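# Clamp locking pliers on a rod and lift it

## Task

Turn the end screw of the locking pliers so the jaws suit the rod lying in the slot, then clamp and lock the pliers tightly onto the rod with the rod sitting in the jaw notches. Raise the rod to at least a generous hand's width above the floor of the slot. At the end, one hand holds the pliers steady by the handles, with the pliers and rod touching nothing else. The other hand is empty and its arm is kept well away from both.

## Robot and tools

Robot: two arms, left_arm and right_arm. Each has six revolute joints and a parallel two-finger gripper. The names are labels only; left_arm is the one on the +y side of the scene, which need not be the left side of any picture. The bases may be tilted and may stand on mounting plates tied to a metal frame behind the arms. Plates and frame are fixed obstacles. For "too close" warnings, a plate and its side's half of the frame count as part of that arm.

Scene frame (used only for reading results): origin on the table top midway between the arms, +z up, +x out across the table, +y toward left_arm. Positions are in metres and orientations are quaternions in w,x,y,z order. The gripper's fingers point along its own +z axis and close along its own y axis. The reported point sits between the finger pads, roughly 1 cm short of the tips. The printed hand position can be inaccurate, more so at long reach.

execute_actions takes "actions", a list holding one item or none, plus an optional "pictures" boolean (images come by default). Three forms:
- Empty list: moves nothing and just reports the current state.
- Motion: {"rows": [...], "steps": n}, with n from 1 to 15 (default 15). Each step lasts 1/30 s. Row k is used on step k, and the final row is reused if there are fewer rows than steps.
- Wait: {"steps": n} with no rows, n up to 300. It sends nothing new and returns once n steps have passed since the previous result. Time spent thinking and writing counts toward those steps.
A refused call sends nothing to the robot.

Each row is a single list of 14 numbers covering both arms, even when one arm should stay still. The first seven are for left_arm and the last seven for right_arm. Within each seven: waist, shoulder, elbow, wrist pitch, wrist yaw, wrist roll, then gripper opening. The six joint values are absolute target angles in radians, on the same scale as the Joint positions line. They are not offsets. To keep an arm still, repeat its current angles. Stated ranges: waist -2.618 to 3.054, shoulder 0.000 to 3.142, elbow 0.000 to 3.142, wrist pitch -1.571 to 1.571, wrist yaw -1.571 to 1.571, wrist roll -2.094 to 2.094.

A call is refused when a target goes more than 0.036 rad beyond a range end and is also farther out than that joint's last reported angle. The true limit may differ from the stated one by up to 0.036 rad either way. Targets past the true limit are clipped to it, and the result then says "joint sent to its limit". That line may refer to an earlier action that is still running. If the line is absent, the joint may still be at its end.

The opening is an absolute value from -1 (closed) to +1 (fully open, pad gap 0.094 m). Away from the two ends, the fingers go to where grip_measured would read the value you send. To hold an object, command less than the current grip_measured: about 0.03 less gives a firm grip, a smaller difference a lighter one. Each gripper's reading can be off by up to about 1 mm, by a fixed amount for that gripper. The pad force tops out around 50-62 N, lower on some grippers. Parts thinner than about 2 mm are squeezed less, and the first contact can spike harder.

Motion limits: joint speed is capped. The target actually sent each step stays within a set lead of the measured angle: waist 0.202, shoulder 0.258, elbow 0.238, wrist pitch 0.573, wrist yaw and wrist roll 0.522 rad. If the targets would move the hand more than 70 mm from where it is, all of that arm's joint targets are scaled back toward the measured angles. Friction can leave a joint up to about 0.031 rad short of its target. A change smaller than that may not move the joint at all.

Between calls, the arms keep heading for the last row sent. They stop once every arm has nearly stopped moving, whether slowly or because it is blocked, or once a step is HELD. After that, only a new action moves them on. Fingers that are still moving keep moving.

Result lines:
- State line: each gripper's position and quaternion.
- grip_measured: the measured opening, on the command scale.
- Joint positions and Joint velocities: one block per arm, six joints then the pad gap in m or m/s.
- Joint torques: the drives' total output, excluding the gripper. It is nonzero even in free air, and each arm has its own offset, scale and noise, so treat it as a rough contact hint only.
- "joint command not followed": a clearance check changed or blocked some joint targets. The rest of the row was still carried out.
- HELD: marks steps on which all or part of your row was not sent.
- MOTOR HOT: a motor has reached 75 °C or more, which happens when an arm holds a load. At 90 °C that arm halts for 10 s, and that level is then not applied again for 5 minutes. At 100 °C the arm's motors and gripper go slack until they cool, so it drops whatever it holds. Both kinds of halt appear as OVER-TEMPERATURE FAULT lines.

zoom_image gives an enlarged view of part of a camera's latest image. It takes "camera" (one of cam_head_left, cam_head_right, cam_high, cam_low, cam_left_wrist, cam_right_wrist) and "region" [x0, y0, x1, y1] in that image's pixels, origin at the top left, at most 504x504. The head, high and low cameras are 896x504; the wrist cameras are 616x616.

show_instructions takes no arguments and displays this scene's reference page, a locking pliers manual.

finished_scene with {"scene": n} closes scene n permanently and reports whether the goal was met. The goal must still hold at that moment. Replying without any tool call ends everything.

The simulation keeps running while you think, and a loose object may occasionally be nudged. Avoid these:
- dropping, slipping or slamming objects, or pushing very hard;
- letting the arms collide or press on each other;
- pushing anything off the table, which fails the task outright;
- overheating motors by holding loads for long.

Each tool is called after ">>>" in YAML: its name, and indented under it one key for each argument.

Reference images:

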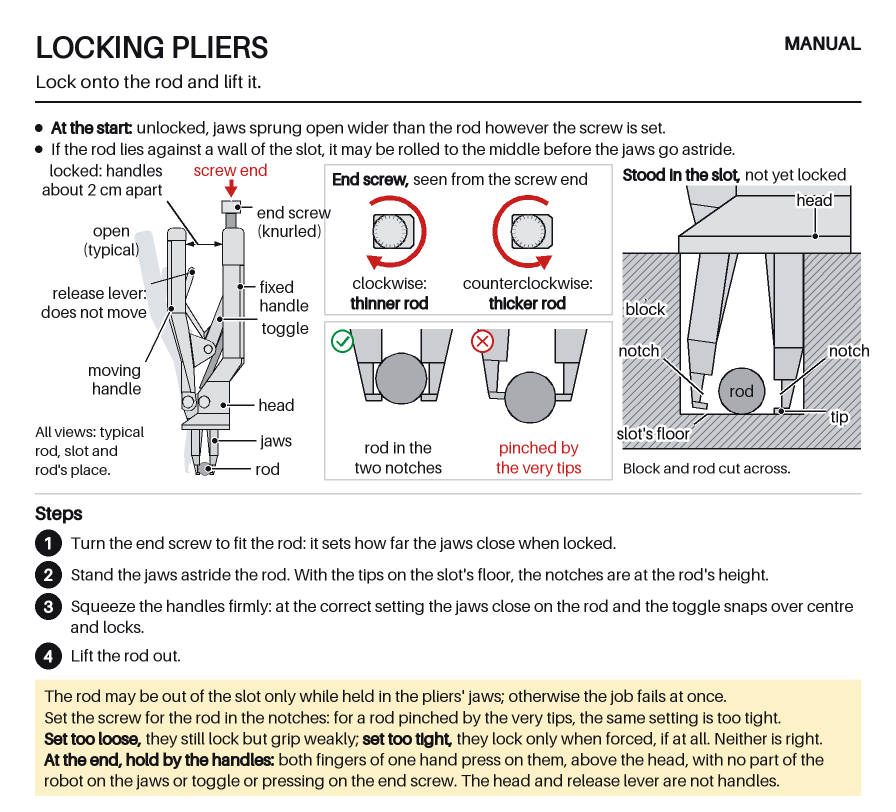

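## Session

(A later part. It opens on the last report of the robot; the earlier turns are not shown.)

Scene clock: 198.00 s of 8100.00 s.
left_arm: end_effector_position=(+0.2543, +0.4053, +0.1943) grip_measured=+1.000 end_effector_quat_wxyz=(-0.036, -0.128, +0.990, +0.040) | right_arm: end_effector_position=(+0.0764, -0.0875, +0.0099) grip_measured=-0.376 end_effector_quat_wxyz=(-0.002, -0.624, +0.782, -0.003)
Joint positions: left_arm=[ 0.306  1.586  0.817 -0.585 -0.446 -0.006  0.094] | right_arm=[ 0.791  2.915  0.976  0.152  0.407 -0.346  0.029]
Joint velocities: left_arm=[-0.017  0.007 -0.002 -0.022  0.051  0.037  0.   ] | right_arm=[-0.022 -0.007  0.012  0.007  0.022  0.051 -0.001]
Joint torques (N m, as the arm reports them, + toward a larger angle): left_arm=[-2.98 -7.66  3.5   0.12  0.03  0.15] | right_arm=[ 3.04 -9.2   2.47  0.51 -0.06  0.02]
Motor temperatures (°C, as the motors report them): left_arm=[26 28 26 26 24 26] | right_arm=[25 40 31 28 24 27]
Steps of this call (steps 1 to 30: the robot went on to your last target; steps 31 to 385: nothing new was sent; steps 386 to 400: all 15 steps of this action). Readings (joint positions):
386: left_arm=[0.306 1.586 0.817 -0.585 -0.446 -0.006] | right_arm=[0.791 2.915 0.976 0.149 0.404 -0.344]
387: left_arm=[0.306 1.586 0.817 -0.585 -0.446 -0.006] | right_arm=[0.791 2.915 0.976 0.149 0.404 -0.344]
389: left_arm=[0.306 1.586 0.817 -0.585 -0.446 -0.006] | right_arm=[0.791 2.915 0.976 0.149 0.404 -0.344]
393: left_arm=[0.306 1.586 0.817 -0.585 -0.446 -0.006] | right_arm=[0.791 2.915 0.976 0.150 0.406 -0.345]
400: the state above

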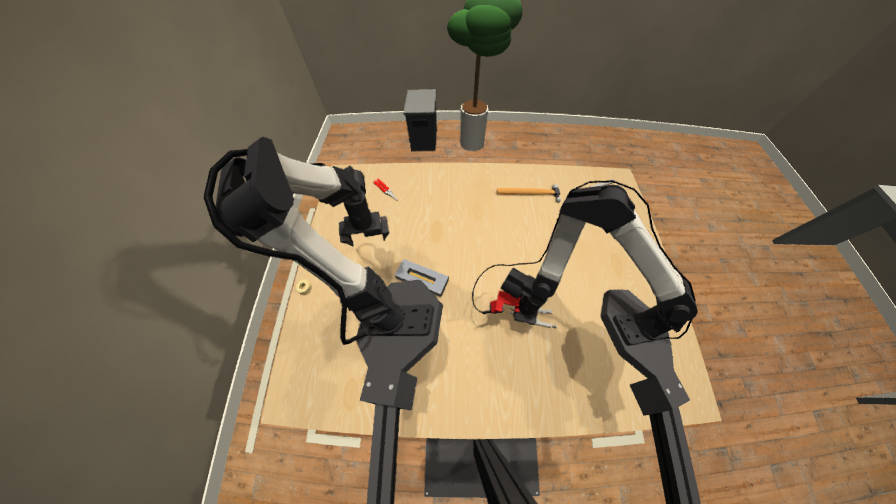

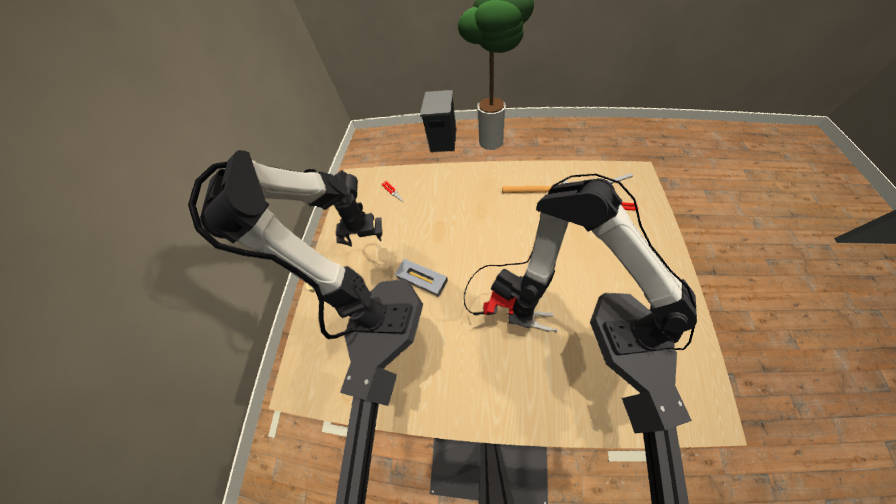

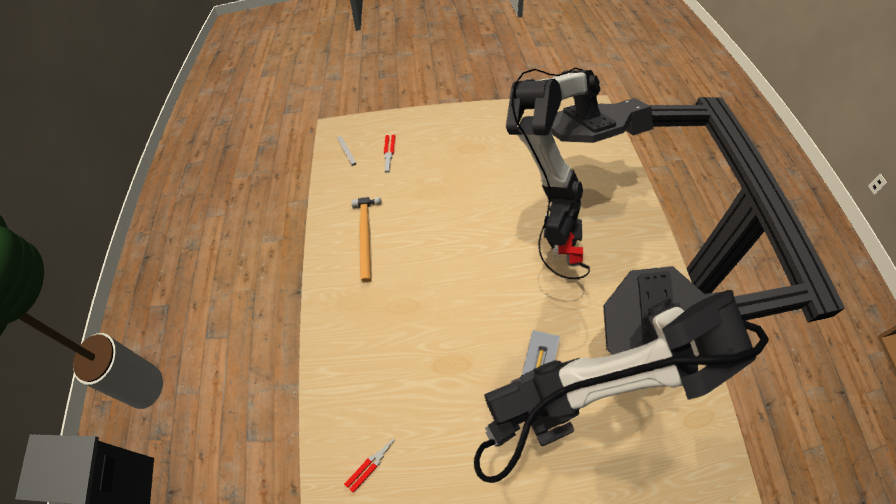

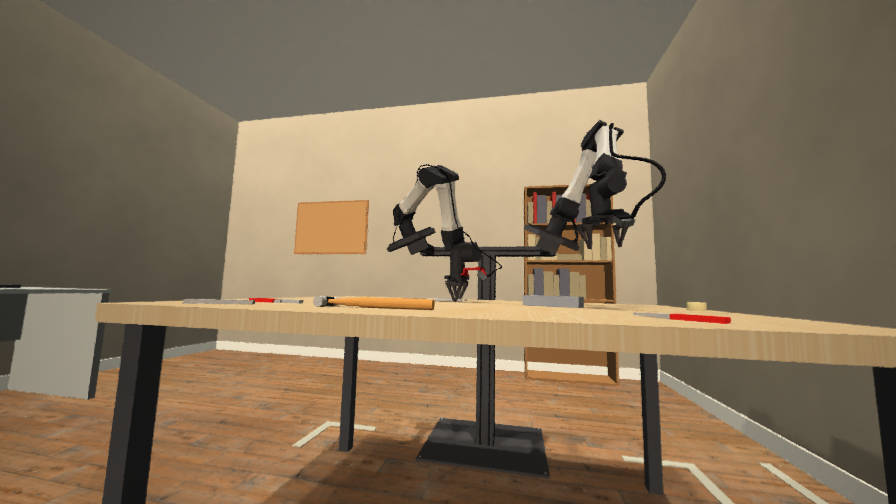

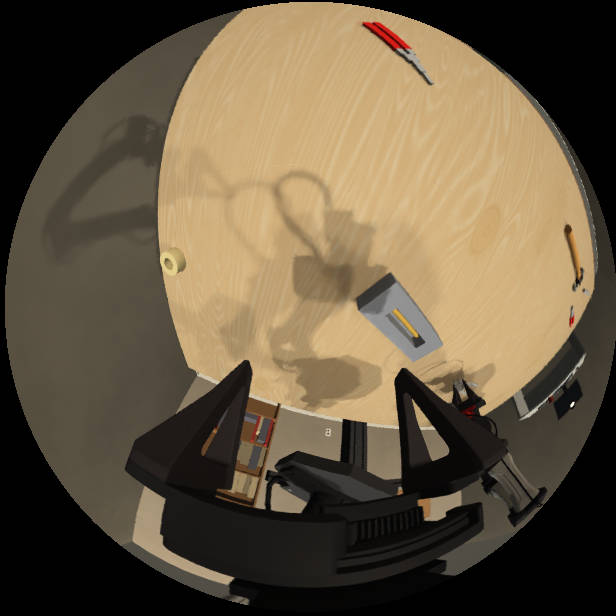

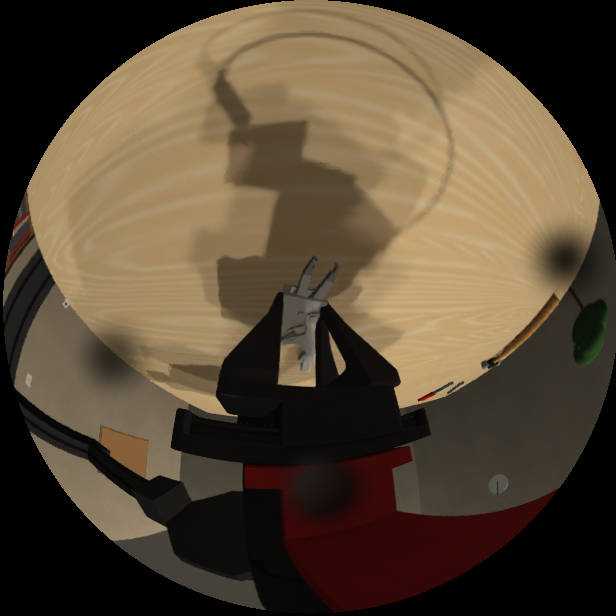

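>>> execute_actions:
  actions:
    - {"rows":[[0.3,1.6,0.8,-0.6,-0.439,0,1,0.785,2.88,0.995,0.158,0.412,-0.35,-0.41],[0.3,1.6,0.8,-0.6,-0.439,0,1,0.785,2.88,0.995,0.158,0.412,-0.35,-0.41],[0.3,1.6,0.8,-0.6,-0.439,0,1,0.785,2.88,0.995,0.158,0.412,-0.35,-0.41],[0.3,1.6,0.8,-0.6,-0.439,0,1,0.785,2.88,0.995,0.158,0.412,-0.4,-0.41],[0.3,1.6,0.8,-0.6,-0.439,0,1,0.785,2.88,0.995,0.158,0.412,-0.47,-0.41],[0.3,1.6,0.8,-0.6,-0.439,0,1,0.785,2.88,0.995,0.158,0.412,-0.54,-0.41],[0.3,1.6,0.8,-0.6,-0.439,0,1,0.785,2.88,0.995,0.158,0.412,-0.61,-0.41],[0.3,1.6,0.8,-0.6,-0.439,0,1,0.785,2.88,0.995,0.158,0.412,-0.68,-0.41],[0.3,1.6,0.8,-0.6,-0.439,0,1,0.785,2.88,0.995,0.158,0.412,-0.75,-0.41],[0.3,1.6,0.8,-0.6,-0.439,0,1,0.785,2.88,0.995,0.158,0.412,-0.82,-0.41],[0.3,1.6,0.8,-0.6,-0.439,0,1,0.785,2.88,0.995,0.158,0.412,-0.9,-0.41],[0.3,1.6,0.8,-0.6,-0.439,0,1,0.785,2.88,0.995,0.158,0.412,-1.0,-0.41],[0.3,1.6,0.8,-0.6,-0.439,0,1,0.785,2.88,0.995,0.158,0.412,-1.1,-0.41],[0.3,1.6,0.8,-0.6,-0.439,0,1,0.785,2.88,0.995,0.158,0.412,-1.2,-0.41],[0.3,1.6,0.8,-0.6,-0.439,0,1,0.785,2.88,0.995,0.158,0.412,-2.0,-0.41]],"steps":15}
  pictures: false

>>> execute_actions:
  actions:
    - {"steps":30}
  pictures: false

>>> execute_actions:
  actions:
    - {"rows":[[0.3,1.6,0.8,-0.6,-0.439,0,1,0.785,2.93,0.995,0.158,0.412,-2.0,-0.41],[0.3,1.6,0.8,-0.6,-0.439,0,1,0.785,2.93,0.995,0.158,0.412,-2.0,-0.41],[0.3,1.6,0.8,-0.6,-0.439,0,1,0.785,2.93,0.995,0.158,0.412,-2.0,-0.41],[0.3,1.6,0.8,-0.6,-0.439,0,1,0.785,2.93,0.995,0.158,0.412,-2.0,-0.41],[0.3,1.6,0.8,-0.6,-0.439,0,1,0.785,2.93,0.995,0.158,0.412,-2.0,-0.41],[0.3,1.6,0.8,-0.6,-0.439,0,1,0.785,2.93,0.995,0.158,0.412,-2.0,-0.41],[0.3,1.6,0.8,-0.6,-0.439,0,1,0.785,2.93,0.995,0.158,0.412,-2.0,-0.41],[0.3,1.6,0.8,-0.6,-0.439,0,1,0.785,2.93,0.995,0.158,0.412,-2.0,-0.41],[0.3,1.6,0.8,-0.6,-0.439,0,1,0.785,2.93,0.995,0.158,0.412,-2.0,-0.41],[0.3,1.6,0.8,-0.6,-0.439,0,1,0.785,2.93,0.995,0.158,0.412,-2.0,0.3]],"steps":15}

Scene clock: 212.57 s of 8100.00 s.
left_arm: end_effector_position=(+0.2543, +0.4053, +0.1943) grip_measured=+1.000 end_effector_quat_wxyz=(-0.036, -0.128, +0.990, +0.040) | right_arm: end_effector_position=(+0.0844, -0.0798, +0.0163) grip_measured=-0.386 end_effector_quat_wxyz=(-0.011, +0.824, -0.566, +0.001)
Joint positions: left_arm=[ 0.306  1.586  0.817 -0.585 -0.446 -0.006  0.094] | right_arm=[ 0.791  2.889  0.976  0.157  0.406 -0.949  0.029]
Joint velocities: left_arm=[-0.017  0.012 -0.002 -0.022 -0.066 -0.066  0.   ] | right_arm=[ 0.017  0.002 -0.007  0.037  0.007 -2.938 -0.001]
Joint torques (N m, as the arm reports them, + toward a larger angle): left_arm=[-2.98 -7.66  3.51  0.12  0.03  0.15] | right_arm=[ 2.92 -9.94  2.88  0.44  0.    0.09]
Motor temperatures (°C, as the motors report them): left_arm=[26 28 26 26 24 26] | right_arm=[25 40 30 28 24 27]
Steps of this call (steps 1 to 15: the robot went on to your last target; steps 16 to 422: nothing new was sent; steps 423 to 437: all 15 steps of this action). Readings (joint positions):
423: left_arm=[0.306 1.586 0.817 -0.585 -0.446 -0.006] | right_arm=[0.791 2.913 0.976 0.152 0.407 -0.346]
424: left_arm=[0.306 1.586 0.817 -0.585 -0.446 -0.006] | right_arm=[0.791 2.910 0.976 0.152 0.407 -0.346]
426: left_arm=[0.306 1.586 0.817 -0.585 -0.446 -0.006] | right_arm=[0.791 2.900 0.976 0.152 0.407 -0.352]
430: left_arm=[0.306 1.586 0.817 -0.585 -0.446 -0.006] | right_arm=[0.791 2.889 0.976 0.156 0.407 -0.479]
437: the state above

Scene clock: 213.57 s of 8100.00 s.
left_arm: end_effector_position=(+0.2543, +0.4053, +0.1943) grip_measured=+1.000 end_effector_quat_wxyz=(-0.036, -0.128, +0.990, +0.040) | right_arm: end_effector_position=(+0.0843, -0.0798, +0.0163) grip_measured=-0.387 end_effector_quat_wxyz=(-0.009, +0.997, -0.081, +0.006)
Joint positions: left_arm=[ 0.306  1.586  0.817 -0.585 -0.446 -0.006  0.094] | right_arm=[ 0.791  2.889  0.976  0.157  0.406 -1.991  0.029]
Joint velocities: left_arm=[-0.022  0.002 -0.007 -0.007 -0.037  0.022  0.   ] | right_arm=[-0.012 -0.012 -0.007 -0.022 -0.037  0.022 -0.001]
Joint torques (N m, as the arm reports them, + toward a larger angle): left_arm=[-2.99 -7.66  3.51  0.12  0.02  0.16] | right_arm=[ 3.06 -9.93  2.71  0.43 -0.07 -0.05]
Motor temperatures (°C, as the motors report them): left_arm=[26 28 26 26 24 26] | right_arm=[25 40 30 28 24 27]
Steps of this call (steps 1 to 30: the robot went on to your last target). Readings (joint positions):
1: left_arm=[0.306 1.586 0.817 -0.585 -0.446 -0.006] | right_arm=[0.791 2.889 0.976 0.157 0.406 -1.047]
2: left_arm=[0.306 1.586 0.817 -0.585 -0.446 -0.006] | right_arm=[0.791 2.889 0.976 0.157 0.406 -1.145]
4: left_arm=[0.306 1.586 0.817 -0.585 -0.446 -0.006] | right_arm=[0.791 2.889 0.976 0.157 0.406 -1.342]
8: left_arm=[0.306 1.586 0.817 -0.585 -0.446 -0.006] | right_arm=[0.791 2.889 0.976 0.157 0.406 -1.702]
30: the state above

Scene clock: 214.07 s of 8100.00 s.
left_arm: end_effector_position=(+0.2543, +0.4053, +0.1943) grip_measured=+1.000 end_effector_quat_wxyz=(-0.036, -0.128, +0.990, +0.040) | right_arm: end_effector_position=(+0.0773, -0.0863, +0.0098) grip_measured=+0.298 end_effector_quat_wxyz=(+0.001, +0.997, -0.074, +0.002)
Joint positions: left_arm=[ 0.306  1.586  0.817 -0.585 -0.446 -0.006  0.094] | right_arm=[ 0.791  2.916  0.976  0.159  0.408 -1.994  0.061]
Joint velocities: left_arm=[ 0.017  0.002 -0.012 -0.066 -0.022 -0.022  0.   ] | right_arm=[-0.007 -0.007 -0.002  0.037  0.037  0.022  0.002]
Joint torques (N m, as the arm reports them, + toward a larger angle): left_arm=[-3.01 -7.66  3.49  0.12  0.02  0.16] | right_arm=[ 3.06 -8.48  2.59  0.32 -0.09 -0.01]
Motor temperatures (°C, as the motors report them): left_arm=[26 28 26 26 24 26] | right_arm=[25 40 30 28 24 27]
Steps of this call (steps 1 to 15: all 15 steps of this action). Readings (joint positions):
1: left_arm=[0.306 1.586 0.817 -0.585 -0.446 -0.006] | right_arm=[0.791 2.891 0.976 0.157 0.406 -1.991]
2: left_arm=[0.306 1.586 0.817 -0.585 -0.446 -0.006] | right_arm=[0.791 2.895 0.976 0.159 0.406 -1.992]
4: left_arm=[0.306 1.586 0.817 -0.585 -0.446 -0.006] | right_arm=[0.791 2.907 0.976 0.159 0.406 -1.992]
8: left_arm=[0.306 1.586 0.817 -0.585 -0.446 -0.006] | right_arm=[0.791 2.916 0.976 0.159 0.408 -1.994]
15: the state above

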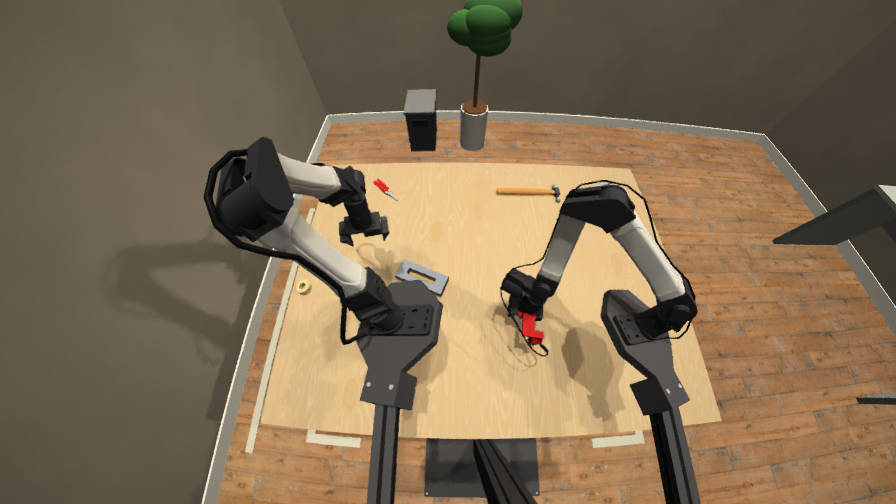

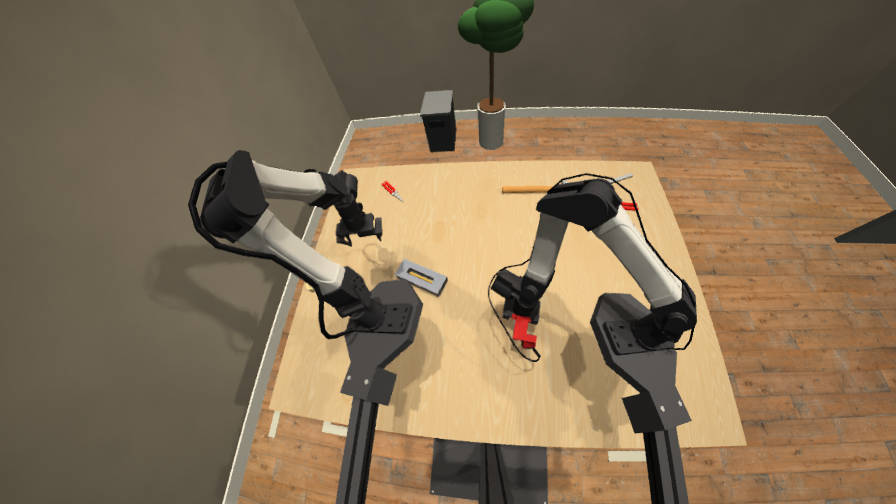

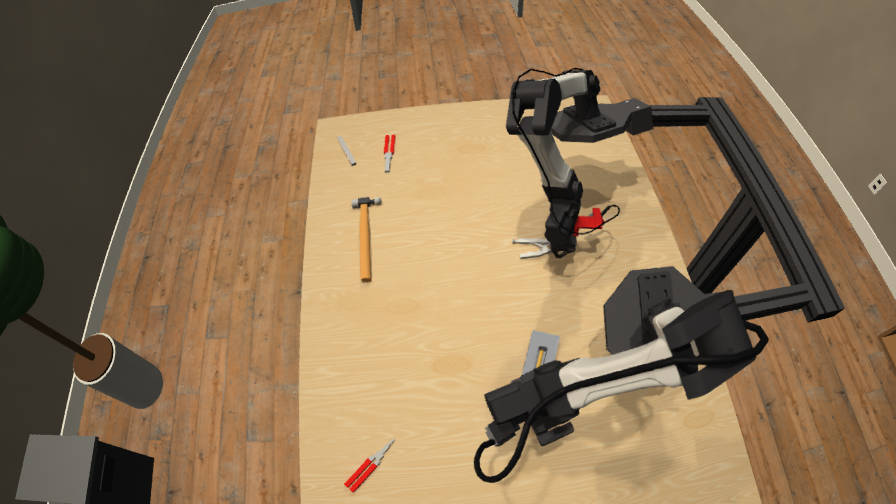

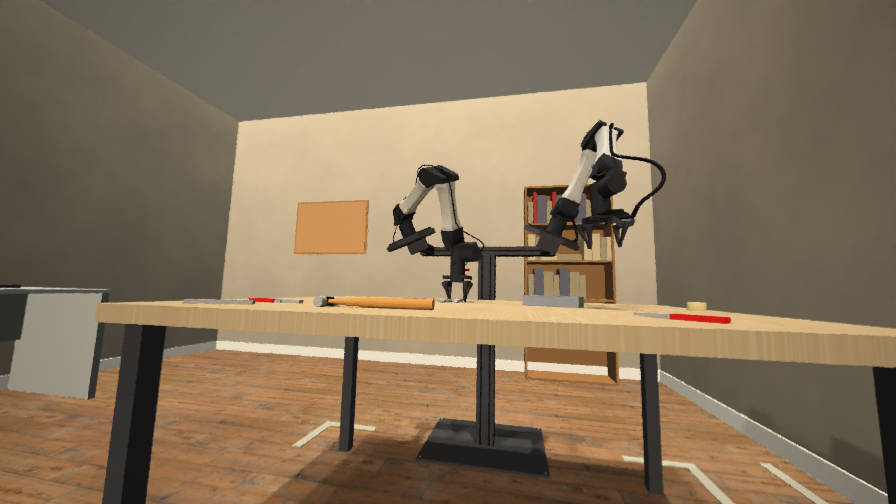

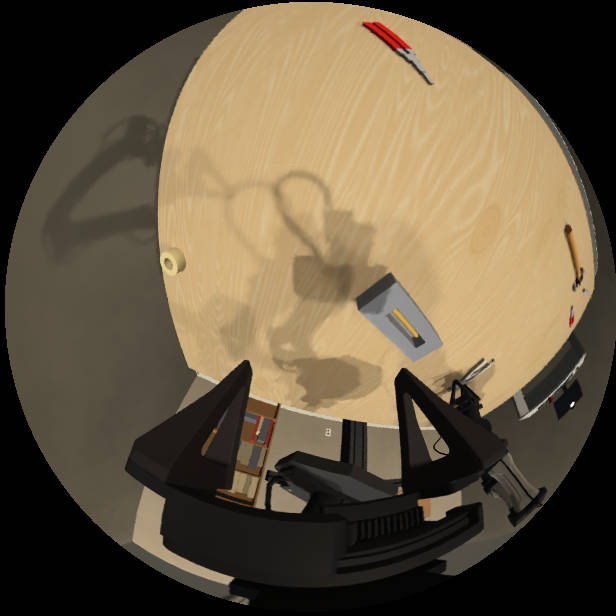

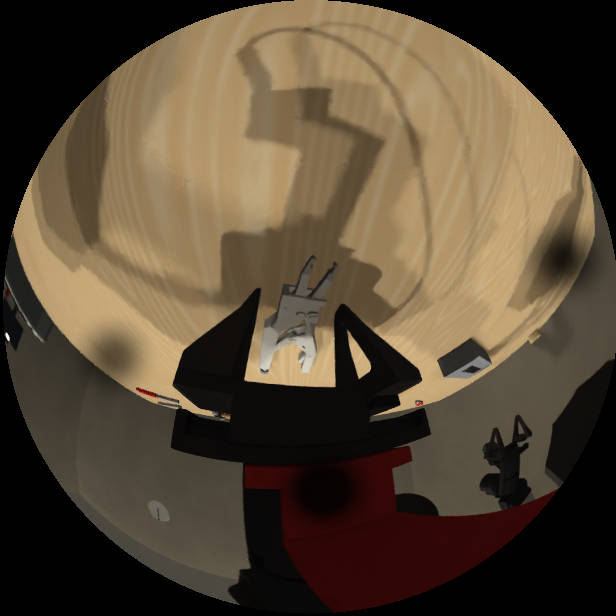

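>>> execute_actions:
  actions:
    - {"rows":[[0.3,1.6,0.8,-0.6,-0.439,0,1,0.85,2.78,0.9,0.05,0.4,-2.0,0.3],[0.3,1.6,0.8,-0.6,-0.439,0,1,0.85,2.78,0.9,0.05,0.4,-2.0,0.3],[0.3,1.6,0.8,-0.6,-0.439,0,1,0.85,2.78,0.9,0.05,0.4,-2.0,0.3],[0.3,1.6,0.8,-0.6,-0.439,0,1,0.85,2.78,0.9,0.05,0.4,-2.0,0.3],[0.3,1.6,0.8,-0.6,-0.439,0,1,0.85,2.78,0.9,0.05,0.4,-2.0,0.3],[0.3,1.6,0.8,-0.6,-0.439,0,1,0.85,2.78,0.9,0.05,0.4,-2.0,0.3],[0.3,1.6,0.8,-0.6,-0.439,0,1,0.85,2.78,0.9,0.05,0.4,-2.0,0.3],[0.3,1.6,0.8,-0.6,-0.439,0,1,0.85,2.78,0.9,0.05,0.4,-2.0,0.3],[0.3,1.6,0.8,-0.6,-0.439,0,1,0.5,2.62,0.9,0.07,0.455,0.96,-0.35]],"steps":15}
  pictures: false

>>> execute_actions:
  actions:
    - {"steps":45}

>>> zoom_image:
  camera: "cam_right_wrist"
  region: [200, 180, 400, 380]

Scene clock: 229.63 s of 8100.00 s.
left_arm: end_effector_position=(+0.2543, +0.4053, +0.1943) grip_measured=+1.000 end_effector_quat_wxyz=(-0.036, -0.128, +0.990, +0.040) | right_arm: end_effector_position=(+0.1765, -0.1242, +0.0526) grip_measured=-0.348 end_effector_quat_wxyz=(-0.019, +0.839, -0.544, +0.004)
Joint positions: left_arm=[ 0.306  1.586  0.817 -0.585 -0.446 -0.006  0.094] | right_arm=[ 0.499  2.6    0.904  0.089  0.441 -1.328  0.031]
Joint velocities: left_arm=[ 0.012  0.002  0.017 -0.066  0.007  0.022  0.   ] | right_arm=[-0.774 -0.193  0.002  0.095  0.198  2.791 -0.   ]
Joint torques (N m, as the arm reports them, + toward a larger angle): left_arm=[-2.99 -7.67  3.5   0.12  0.03  0.16] | right_arm=[ 7.56 -6.68  1.13  0.12 -0.26  0.  ]
Motor temperatures (°C, as the motors report them): left_arm=[26 28 26 26 24 26] | right_arm=[25 40 30 28 24 27]
Steps of this call (steps 1 to 15: the robot went on to your last target; steps 16 to 452: nothing new was sent; steps 453 to 467: all 15 steps of this action). Readings (joint positions):
453: left_arm=[0.306 1.586 0.817 -0.585 -0.446 -0.006] | right_arm=[0.796 2.903 0.968 0.151 0.408 -1.994]
454: left_arm=[0.306 1.586 0.817 -0.585 -0.446 -0.006] | right_arm=[0.809 2.872 0.947 0.130 0.408 -1.994]
456: left_arm=[0.306 1.586 0.817 -0.585 -0.446 -0.006] | right_arm=[0.838 2.809 0.920 0.095 0.408 -1.995]
460: left_arm=[0.306 1.586 0.817 -0.585 -0.446 -0.006] | right_arm=[0.851 2.772 0.919 0.087 0.408 -1.995]
467: the state above

Scene clock: 231.13 s of 8100.00 s.
left_arm: end_effector_position=(+0.2543, +0.4053, +0.1943) grip_measured=+1.000 end_effector_quat_wxyz=(-0.036, -0.128, +0.990, +0.040) | right_arm: end_effector_position=(+0.1767, -0.1269, +0.0520) grip_measured=-0.349 end_effector_quat_wxyz=(+0.013, +0.144, +0.989, +0.010)
Joint positions: left_arm=[ 0.306  1.586  0.817 -0.585 -0.446 -0.006  0.094] | right_arm=[0.497 2.601 0.904 0.084 0.452 0.952 0.031]
Joint velocities: left_arm=[ 0.007  0.007 -0.002 -0.037  0.051 -0.037  0.   ] | right_arm=[-0.002 -0.012 -0.002  0.066  0.022  0.037 -0.001]
Joint torques (N m, as the arm reports them, + toward a larger angle): left_arm=[-2.99 -7.68  3.49  0.12  0.02  0.16] | right_arm=[ 4.07 -7.64  1.41  0.39  0.06  0.13]
Motor temperatures (°C, as the motors report them): left_arm=[26 28 26 26 24 26] | right_arm=[25 40 30 28 24 27]
Steps of this call (steps 1 to 45: the robot went on to your last target). Readings (joint positions):
1: left_arm=[0.306 1.586 0.817 -0.585 -0.446 -0.006] | right_arm=[0.482 2.597 0.904 0.090 0.448 -1.229]
2: left_arm=[0.306 1.586 0.817 -0.585 -0.446 -0.006] | right_arm=[0.479 2.598 0.904 0.089 0.451 -1.130]
4: left_arm=[0.306 1.586 0.817 -0.585 -0.446 -0.006] | right_arm=[0.487 2.601 0.904 0.086 0.452 -0.934]
8: left_arm=[0.306 1.586 0.817 -0.585 -0.446 -0.006] | right_arm=[0.497 2.601 0.904 0.085 0.452 -0.541]
45: the state above

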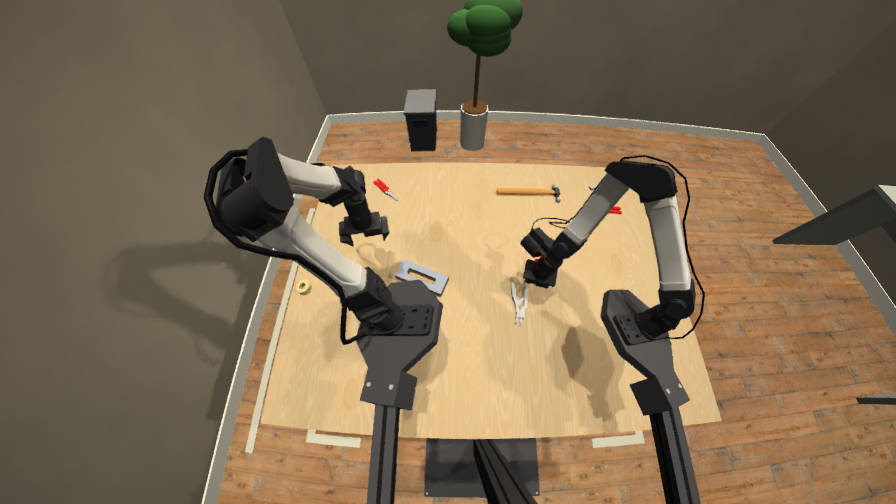

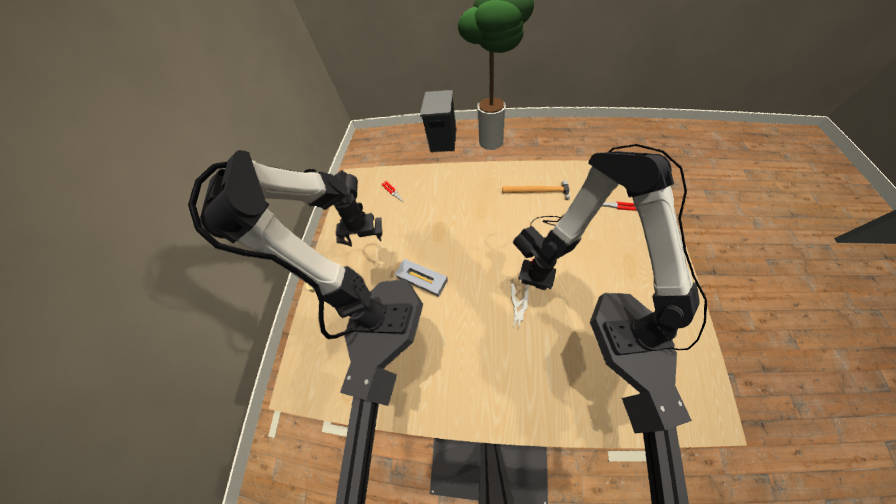

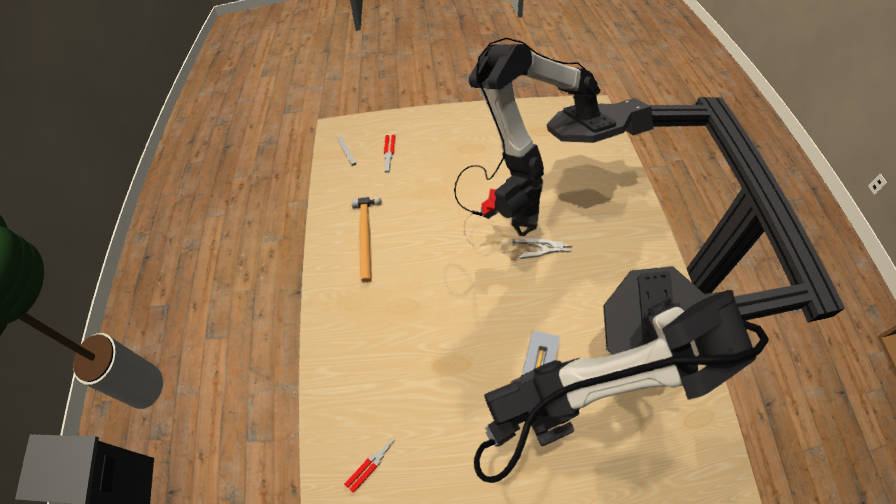

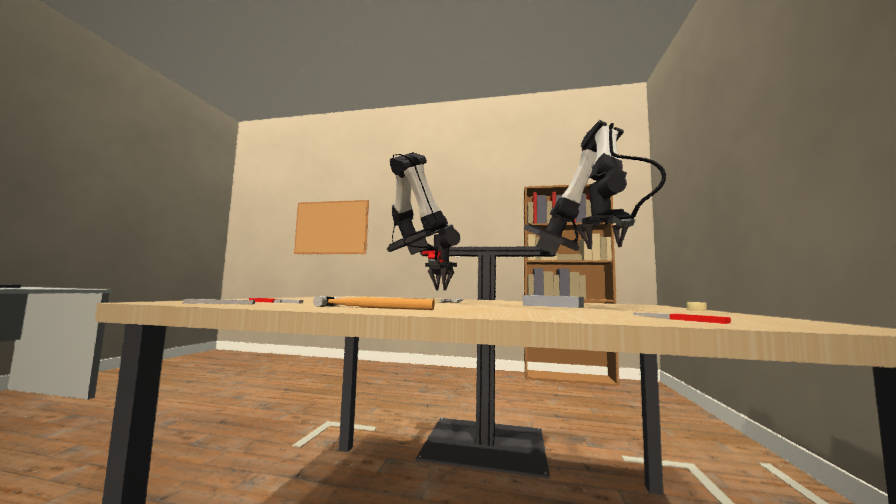

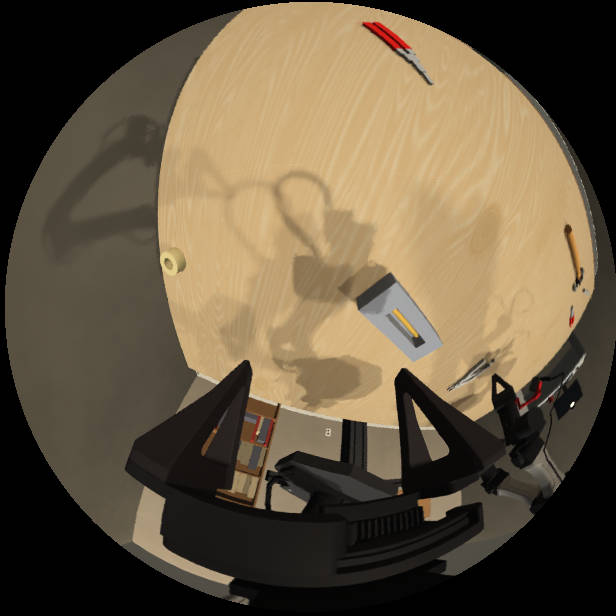

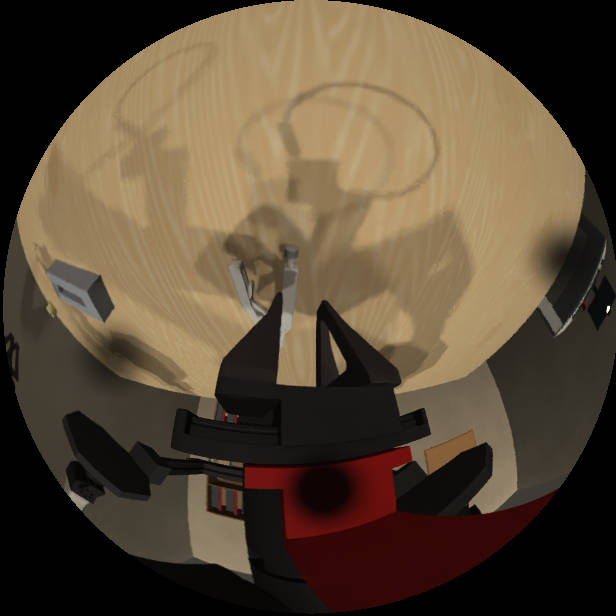

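Region (200, 180, 400, 380) of cam_right_wrist's 616x616 image, scaled by 2.520, with more detail than that image has.

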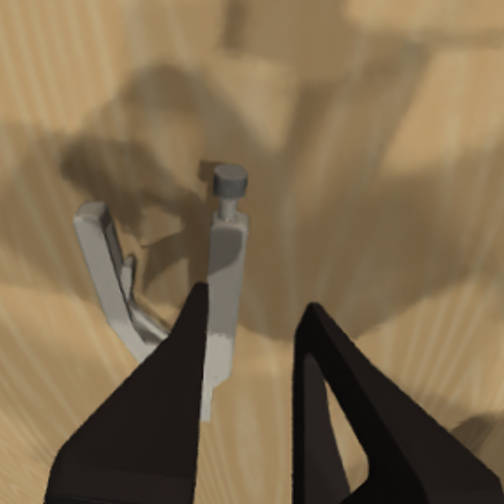

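>>> execute_actions:
  actions:
    - {"rows":[[0.3,1.6,0.8,-0.6,-0.439,0,1,0.52,2.67,0.95,0.08,0.45,0.92,-0.35],[0.3,1.6,0.8,-0.6,-0.439,0,1,0.52,2.67,0.95,0.08,0.45,0.92,-0.35],[0.3,1.6,0.8,-0.6,-0.439,0,1,0.52,2.67,0.95,0.08,0.45,0.92,-0.35],[0.3,1.6,0.8,-0.6,-0.439,0,1,0.52,2.67,0.95,0.08,0.45,0.92,-0.35],[0.3,1.6,0.8,-0.6,-0.439,0,1,0.548,2.745,1.005,0.08,0.448,0.9,-0.35]],"steps":15}
  pictures: false

>>> execute_actions:
  actions:
    - {"steps":15}

>>> zoom_image:
  camera: "cam_right_wrist"
  region: [200, 180, 400, 380]

Scene clock: 244.50 s of 8100.00 s.
left_arm: end_effector_position=(+0.2543, +0.4053, +0.1943) grip_measured=+1.000 end_effector_quat_wxyz=(-0.036, -0.128, +0.990, +0.040) | right_arm: end_effector_position=(+0.1567, -0.1103, +0.0288) grip_measured=-0.349 end_effector_quat_wxyz=(+0.004, +0.087, +0.996, -0.003)
Joint positions: left_arm=[ 0.306  1.586  0.817 -0.585 -0.446 -0.006  0.094] | right_arm=[0.548 2.734 0.982 0.081 0.451 0.91  0.031]
Joint velocities: left_arm=[ 0.017  0.002 -0.012 -0.037  0.066 -0.022  0.   ] | right_arm=[-0.017 -0.002 -0.022 -0.037 -0.022 -0.051 -0.   ]
Joint torques (N m, as the arm reports them, + toward a larger angle): left_arm=[-3.01 -7.67  3.5   0.12  0.03  0.16] | right_arm=[ 4.16 -8.58  3.26  0.46 -0.02 -0.01]
Motor temperatures (°C, as the motors report them): left_arm=[26 28 26 26 24 26] | right_arm=[25 40 30 28 24 27]
Steps of this call (steps 1 to 15: the robot went on to your last target; steps 16 to 386: nothing new was sent; steps 387 to 401: all 15 steps of this action). Readings (joint positions):
387: left_arm=[0.306 1.586 0.817 -0.585 -0.446 -0.006] | right_arm=[0.499 2.606 0.908 0.084 0.453 0.950]
388: left_arm=[0.306 1.586 0.817 -0.585 -0.446 -0.006] | right_arm=[0.503 2.618 0.917 0.084 0.453 0.945]
390: left_arm=[0.306 1.586 0.817 -0.585 -0.446 -0.006] | right_arm=[0.512 2.640 0.929 0.084 0.453 0.939]
394: left_arm=[0.306 1.586 0.817 -0.585 -0.446 -0.006] | right_arm=[0.540 2.718 0.980 0.081 0.453 0.920]
401: the state above

Scene clock: 245.00 s of 8100.00 s.
left_arm: end_effector_position=(+0.2543, +0.4053, +0.1943) grip_measured=+1.000 end_effector_quat_wxyz=(-0.036, -0.128, +0.990, +0.040) | right_arm: end_effector_position=(+0.1567, -0.1103, +0.0288) grip_measured=-0.349 end_effector_quat_wxyz=(+0.004, +0.086, +0.996, -0.003)
Joint positions: left_arm=[ 0.306  1.586  0.817 -0.585 -0.446 -0.006  0.094] | right_arm=[0.548 2.734 0.982 0.081 0.451 0.907 0.031]
Joint velocities: left_arm=[ 0.027 -0.007 -0.017  0.007 -0.037  0.022  0.   ] | right_arm=[-0.017 -0.007 -0.002 -0.037 -0.022 -0.007 -0.001]
Joint torques (N m, as the arm reports them, + toward a larger angle): left_arm=[-3.   -7.66  3.49  0.12  0.02  0.15] | right_arm=[ 3.85 -8.3   3.25  0.38 -0.05 -0.04]
Motor temperatures (°C, as the motors report them): left_arm=[26 28 26 26 24 26] | right_arm=[25 40 30 28 24 27]
Steps of this call (steps 1 to 15: the robot went on to your last target). Readings (joint positions):
1: left_arm=[0.306 1.586 0.817 -0.585 -0.446 -0.006] | right_arm=[0.548 2.734 0.982 0.081 0.451 0.909]
2: left_arm=[0.306 1.586 0.817 -0.585 -0.446 -0.006] | right_arm=[0.548 2.734 0.982 0.081 0.451 0.908]
4: left_arm=[0.306 1.586 0.817 -0.585 -0.446 -0.006] | right_arm=[0.548 2.734 0.982 0.081 0.451 0.908]
8: left_arm=[0.306 1.586 0.817 -0.585 -0.446 -0.006] | right_arm=[0.548 2.734 0.982 0.081 0.451 0.907]
15: the state above
All arms were judged still, so your last target was given up. Only a new action makes them travel on or press farther. Fingers that are still opening or closing keep moving.

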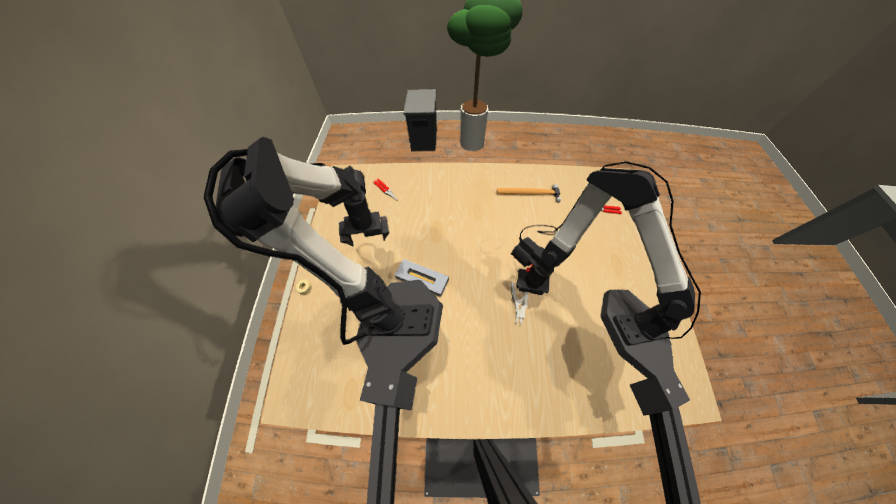

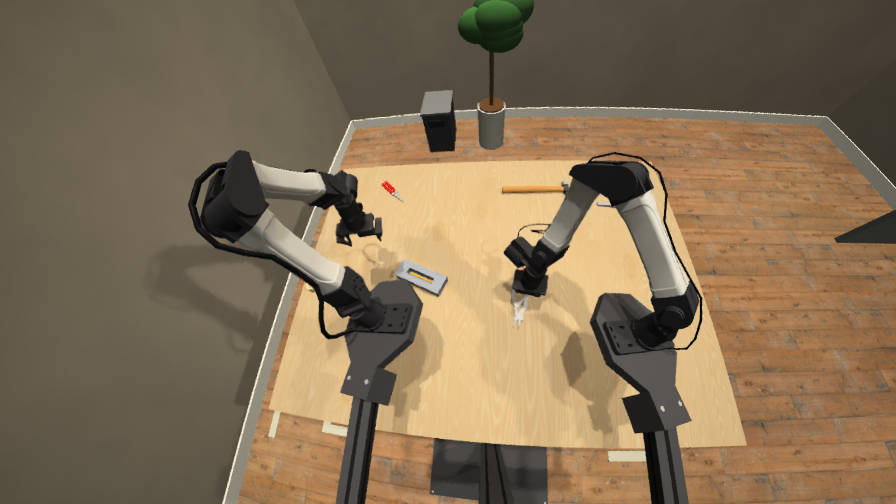

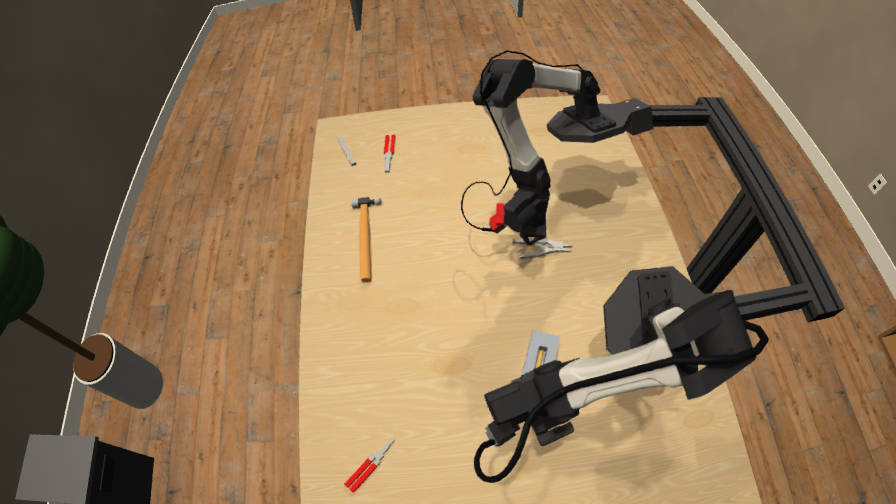

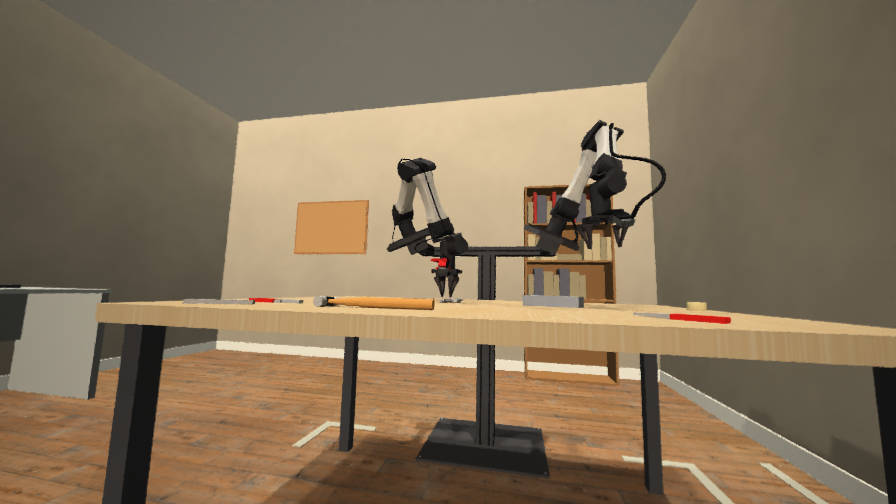

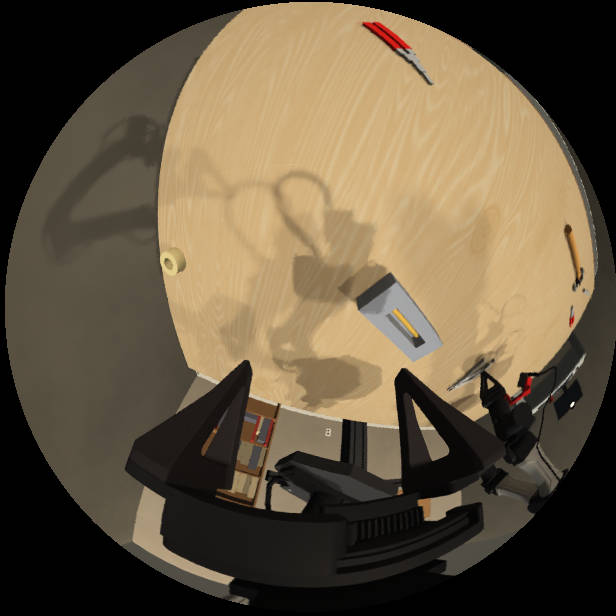

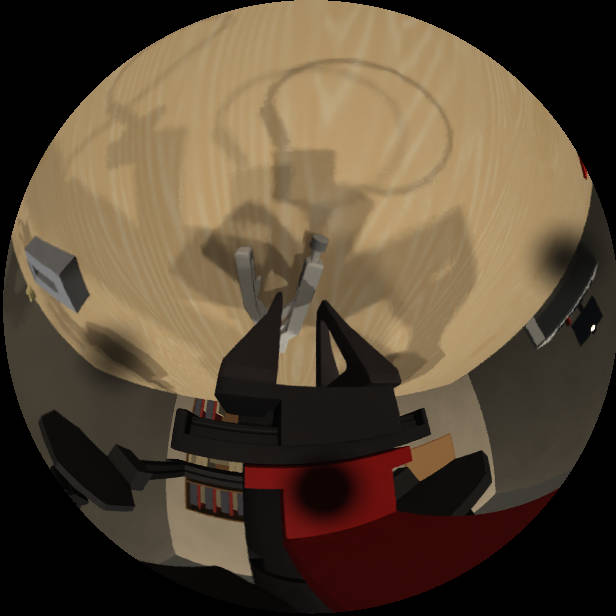

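Region (200, 180, 400, 380) of cam_right_wrist's 616x616 image, scaled by 2.520, with more detail than that image has.

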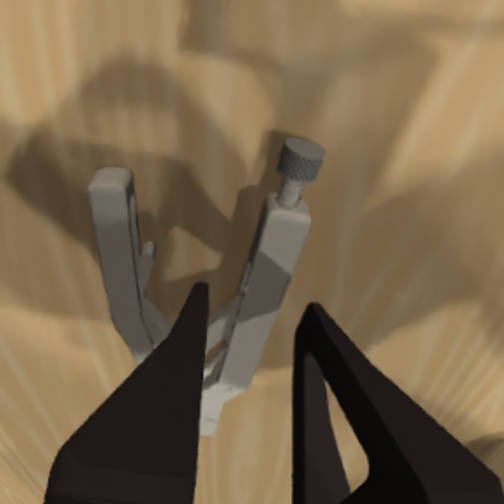

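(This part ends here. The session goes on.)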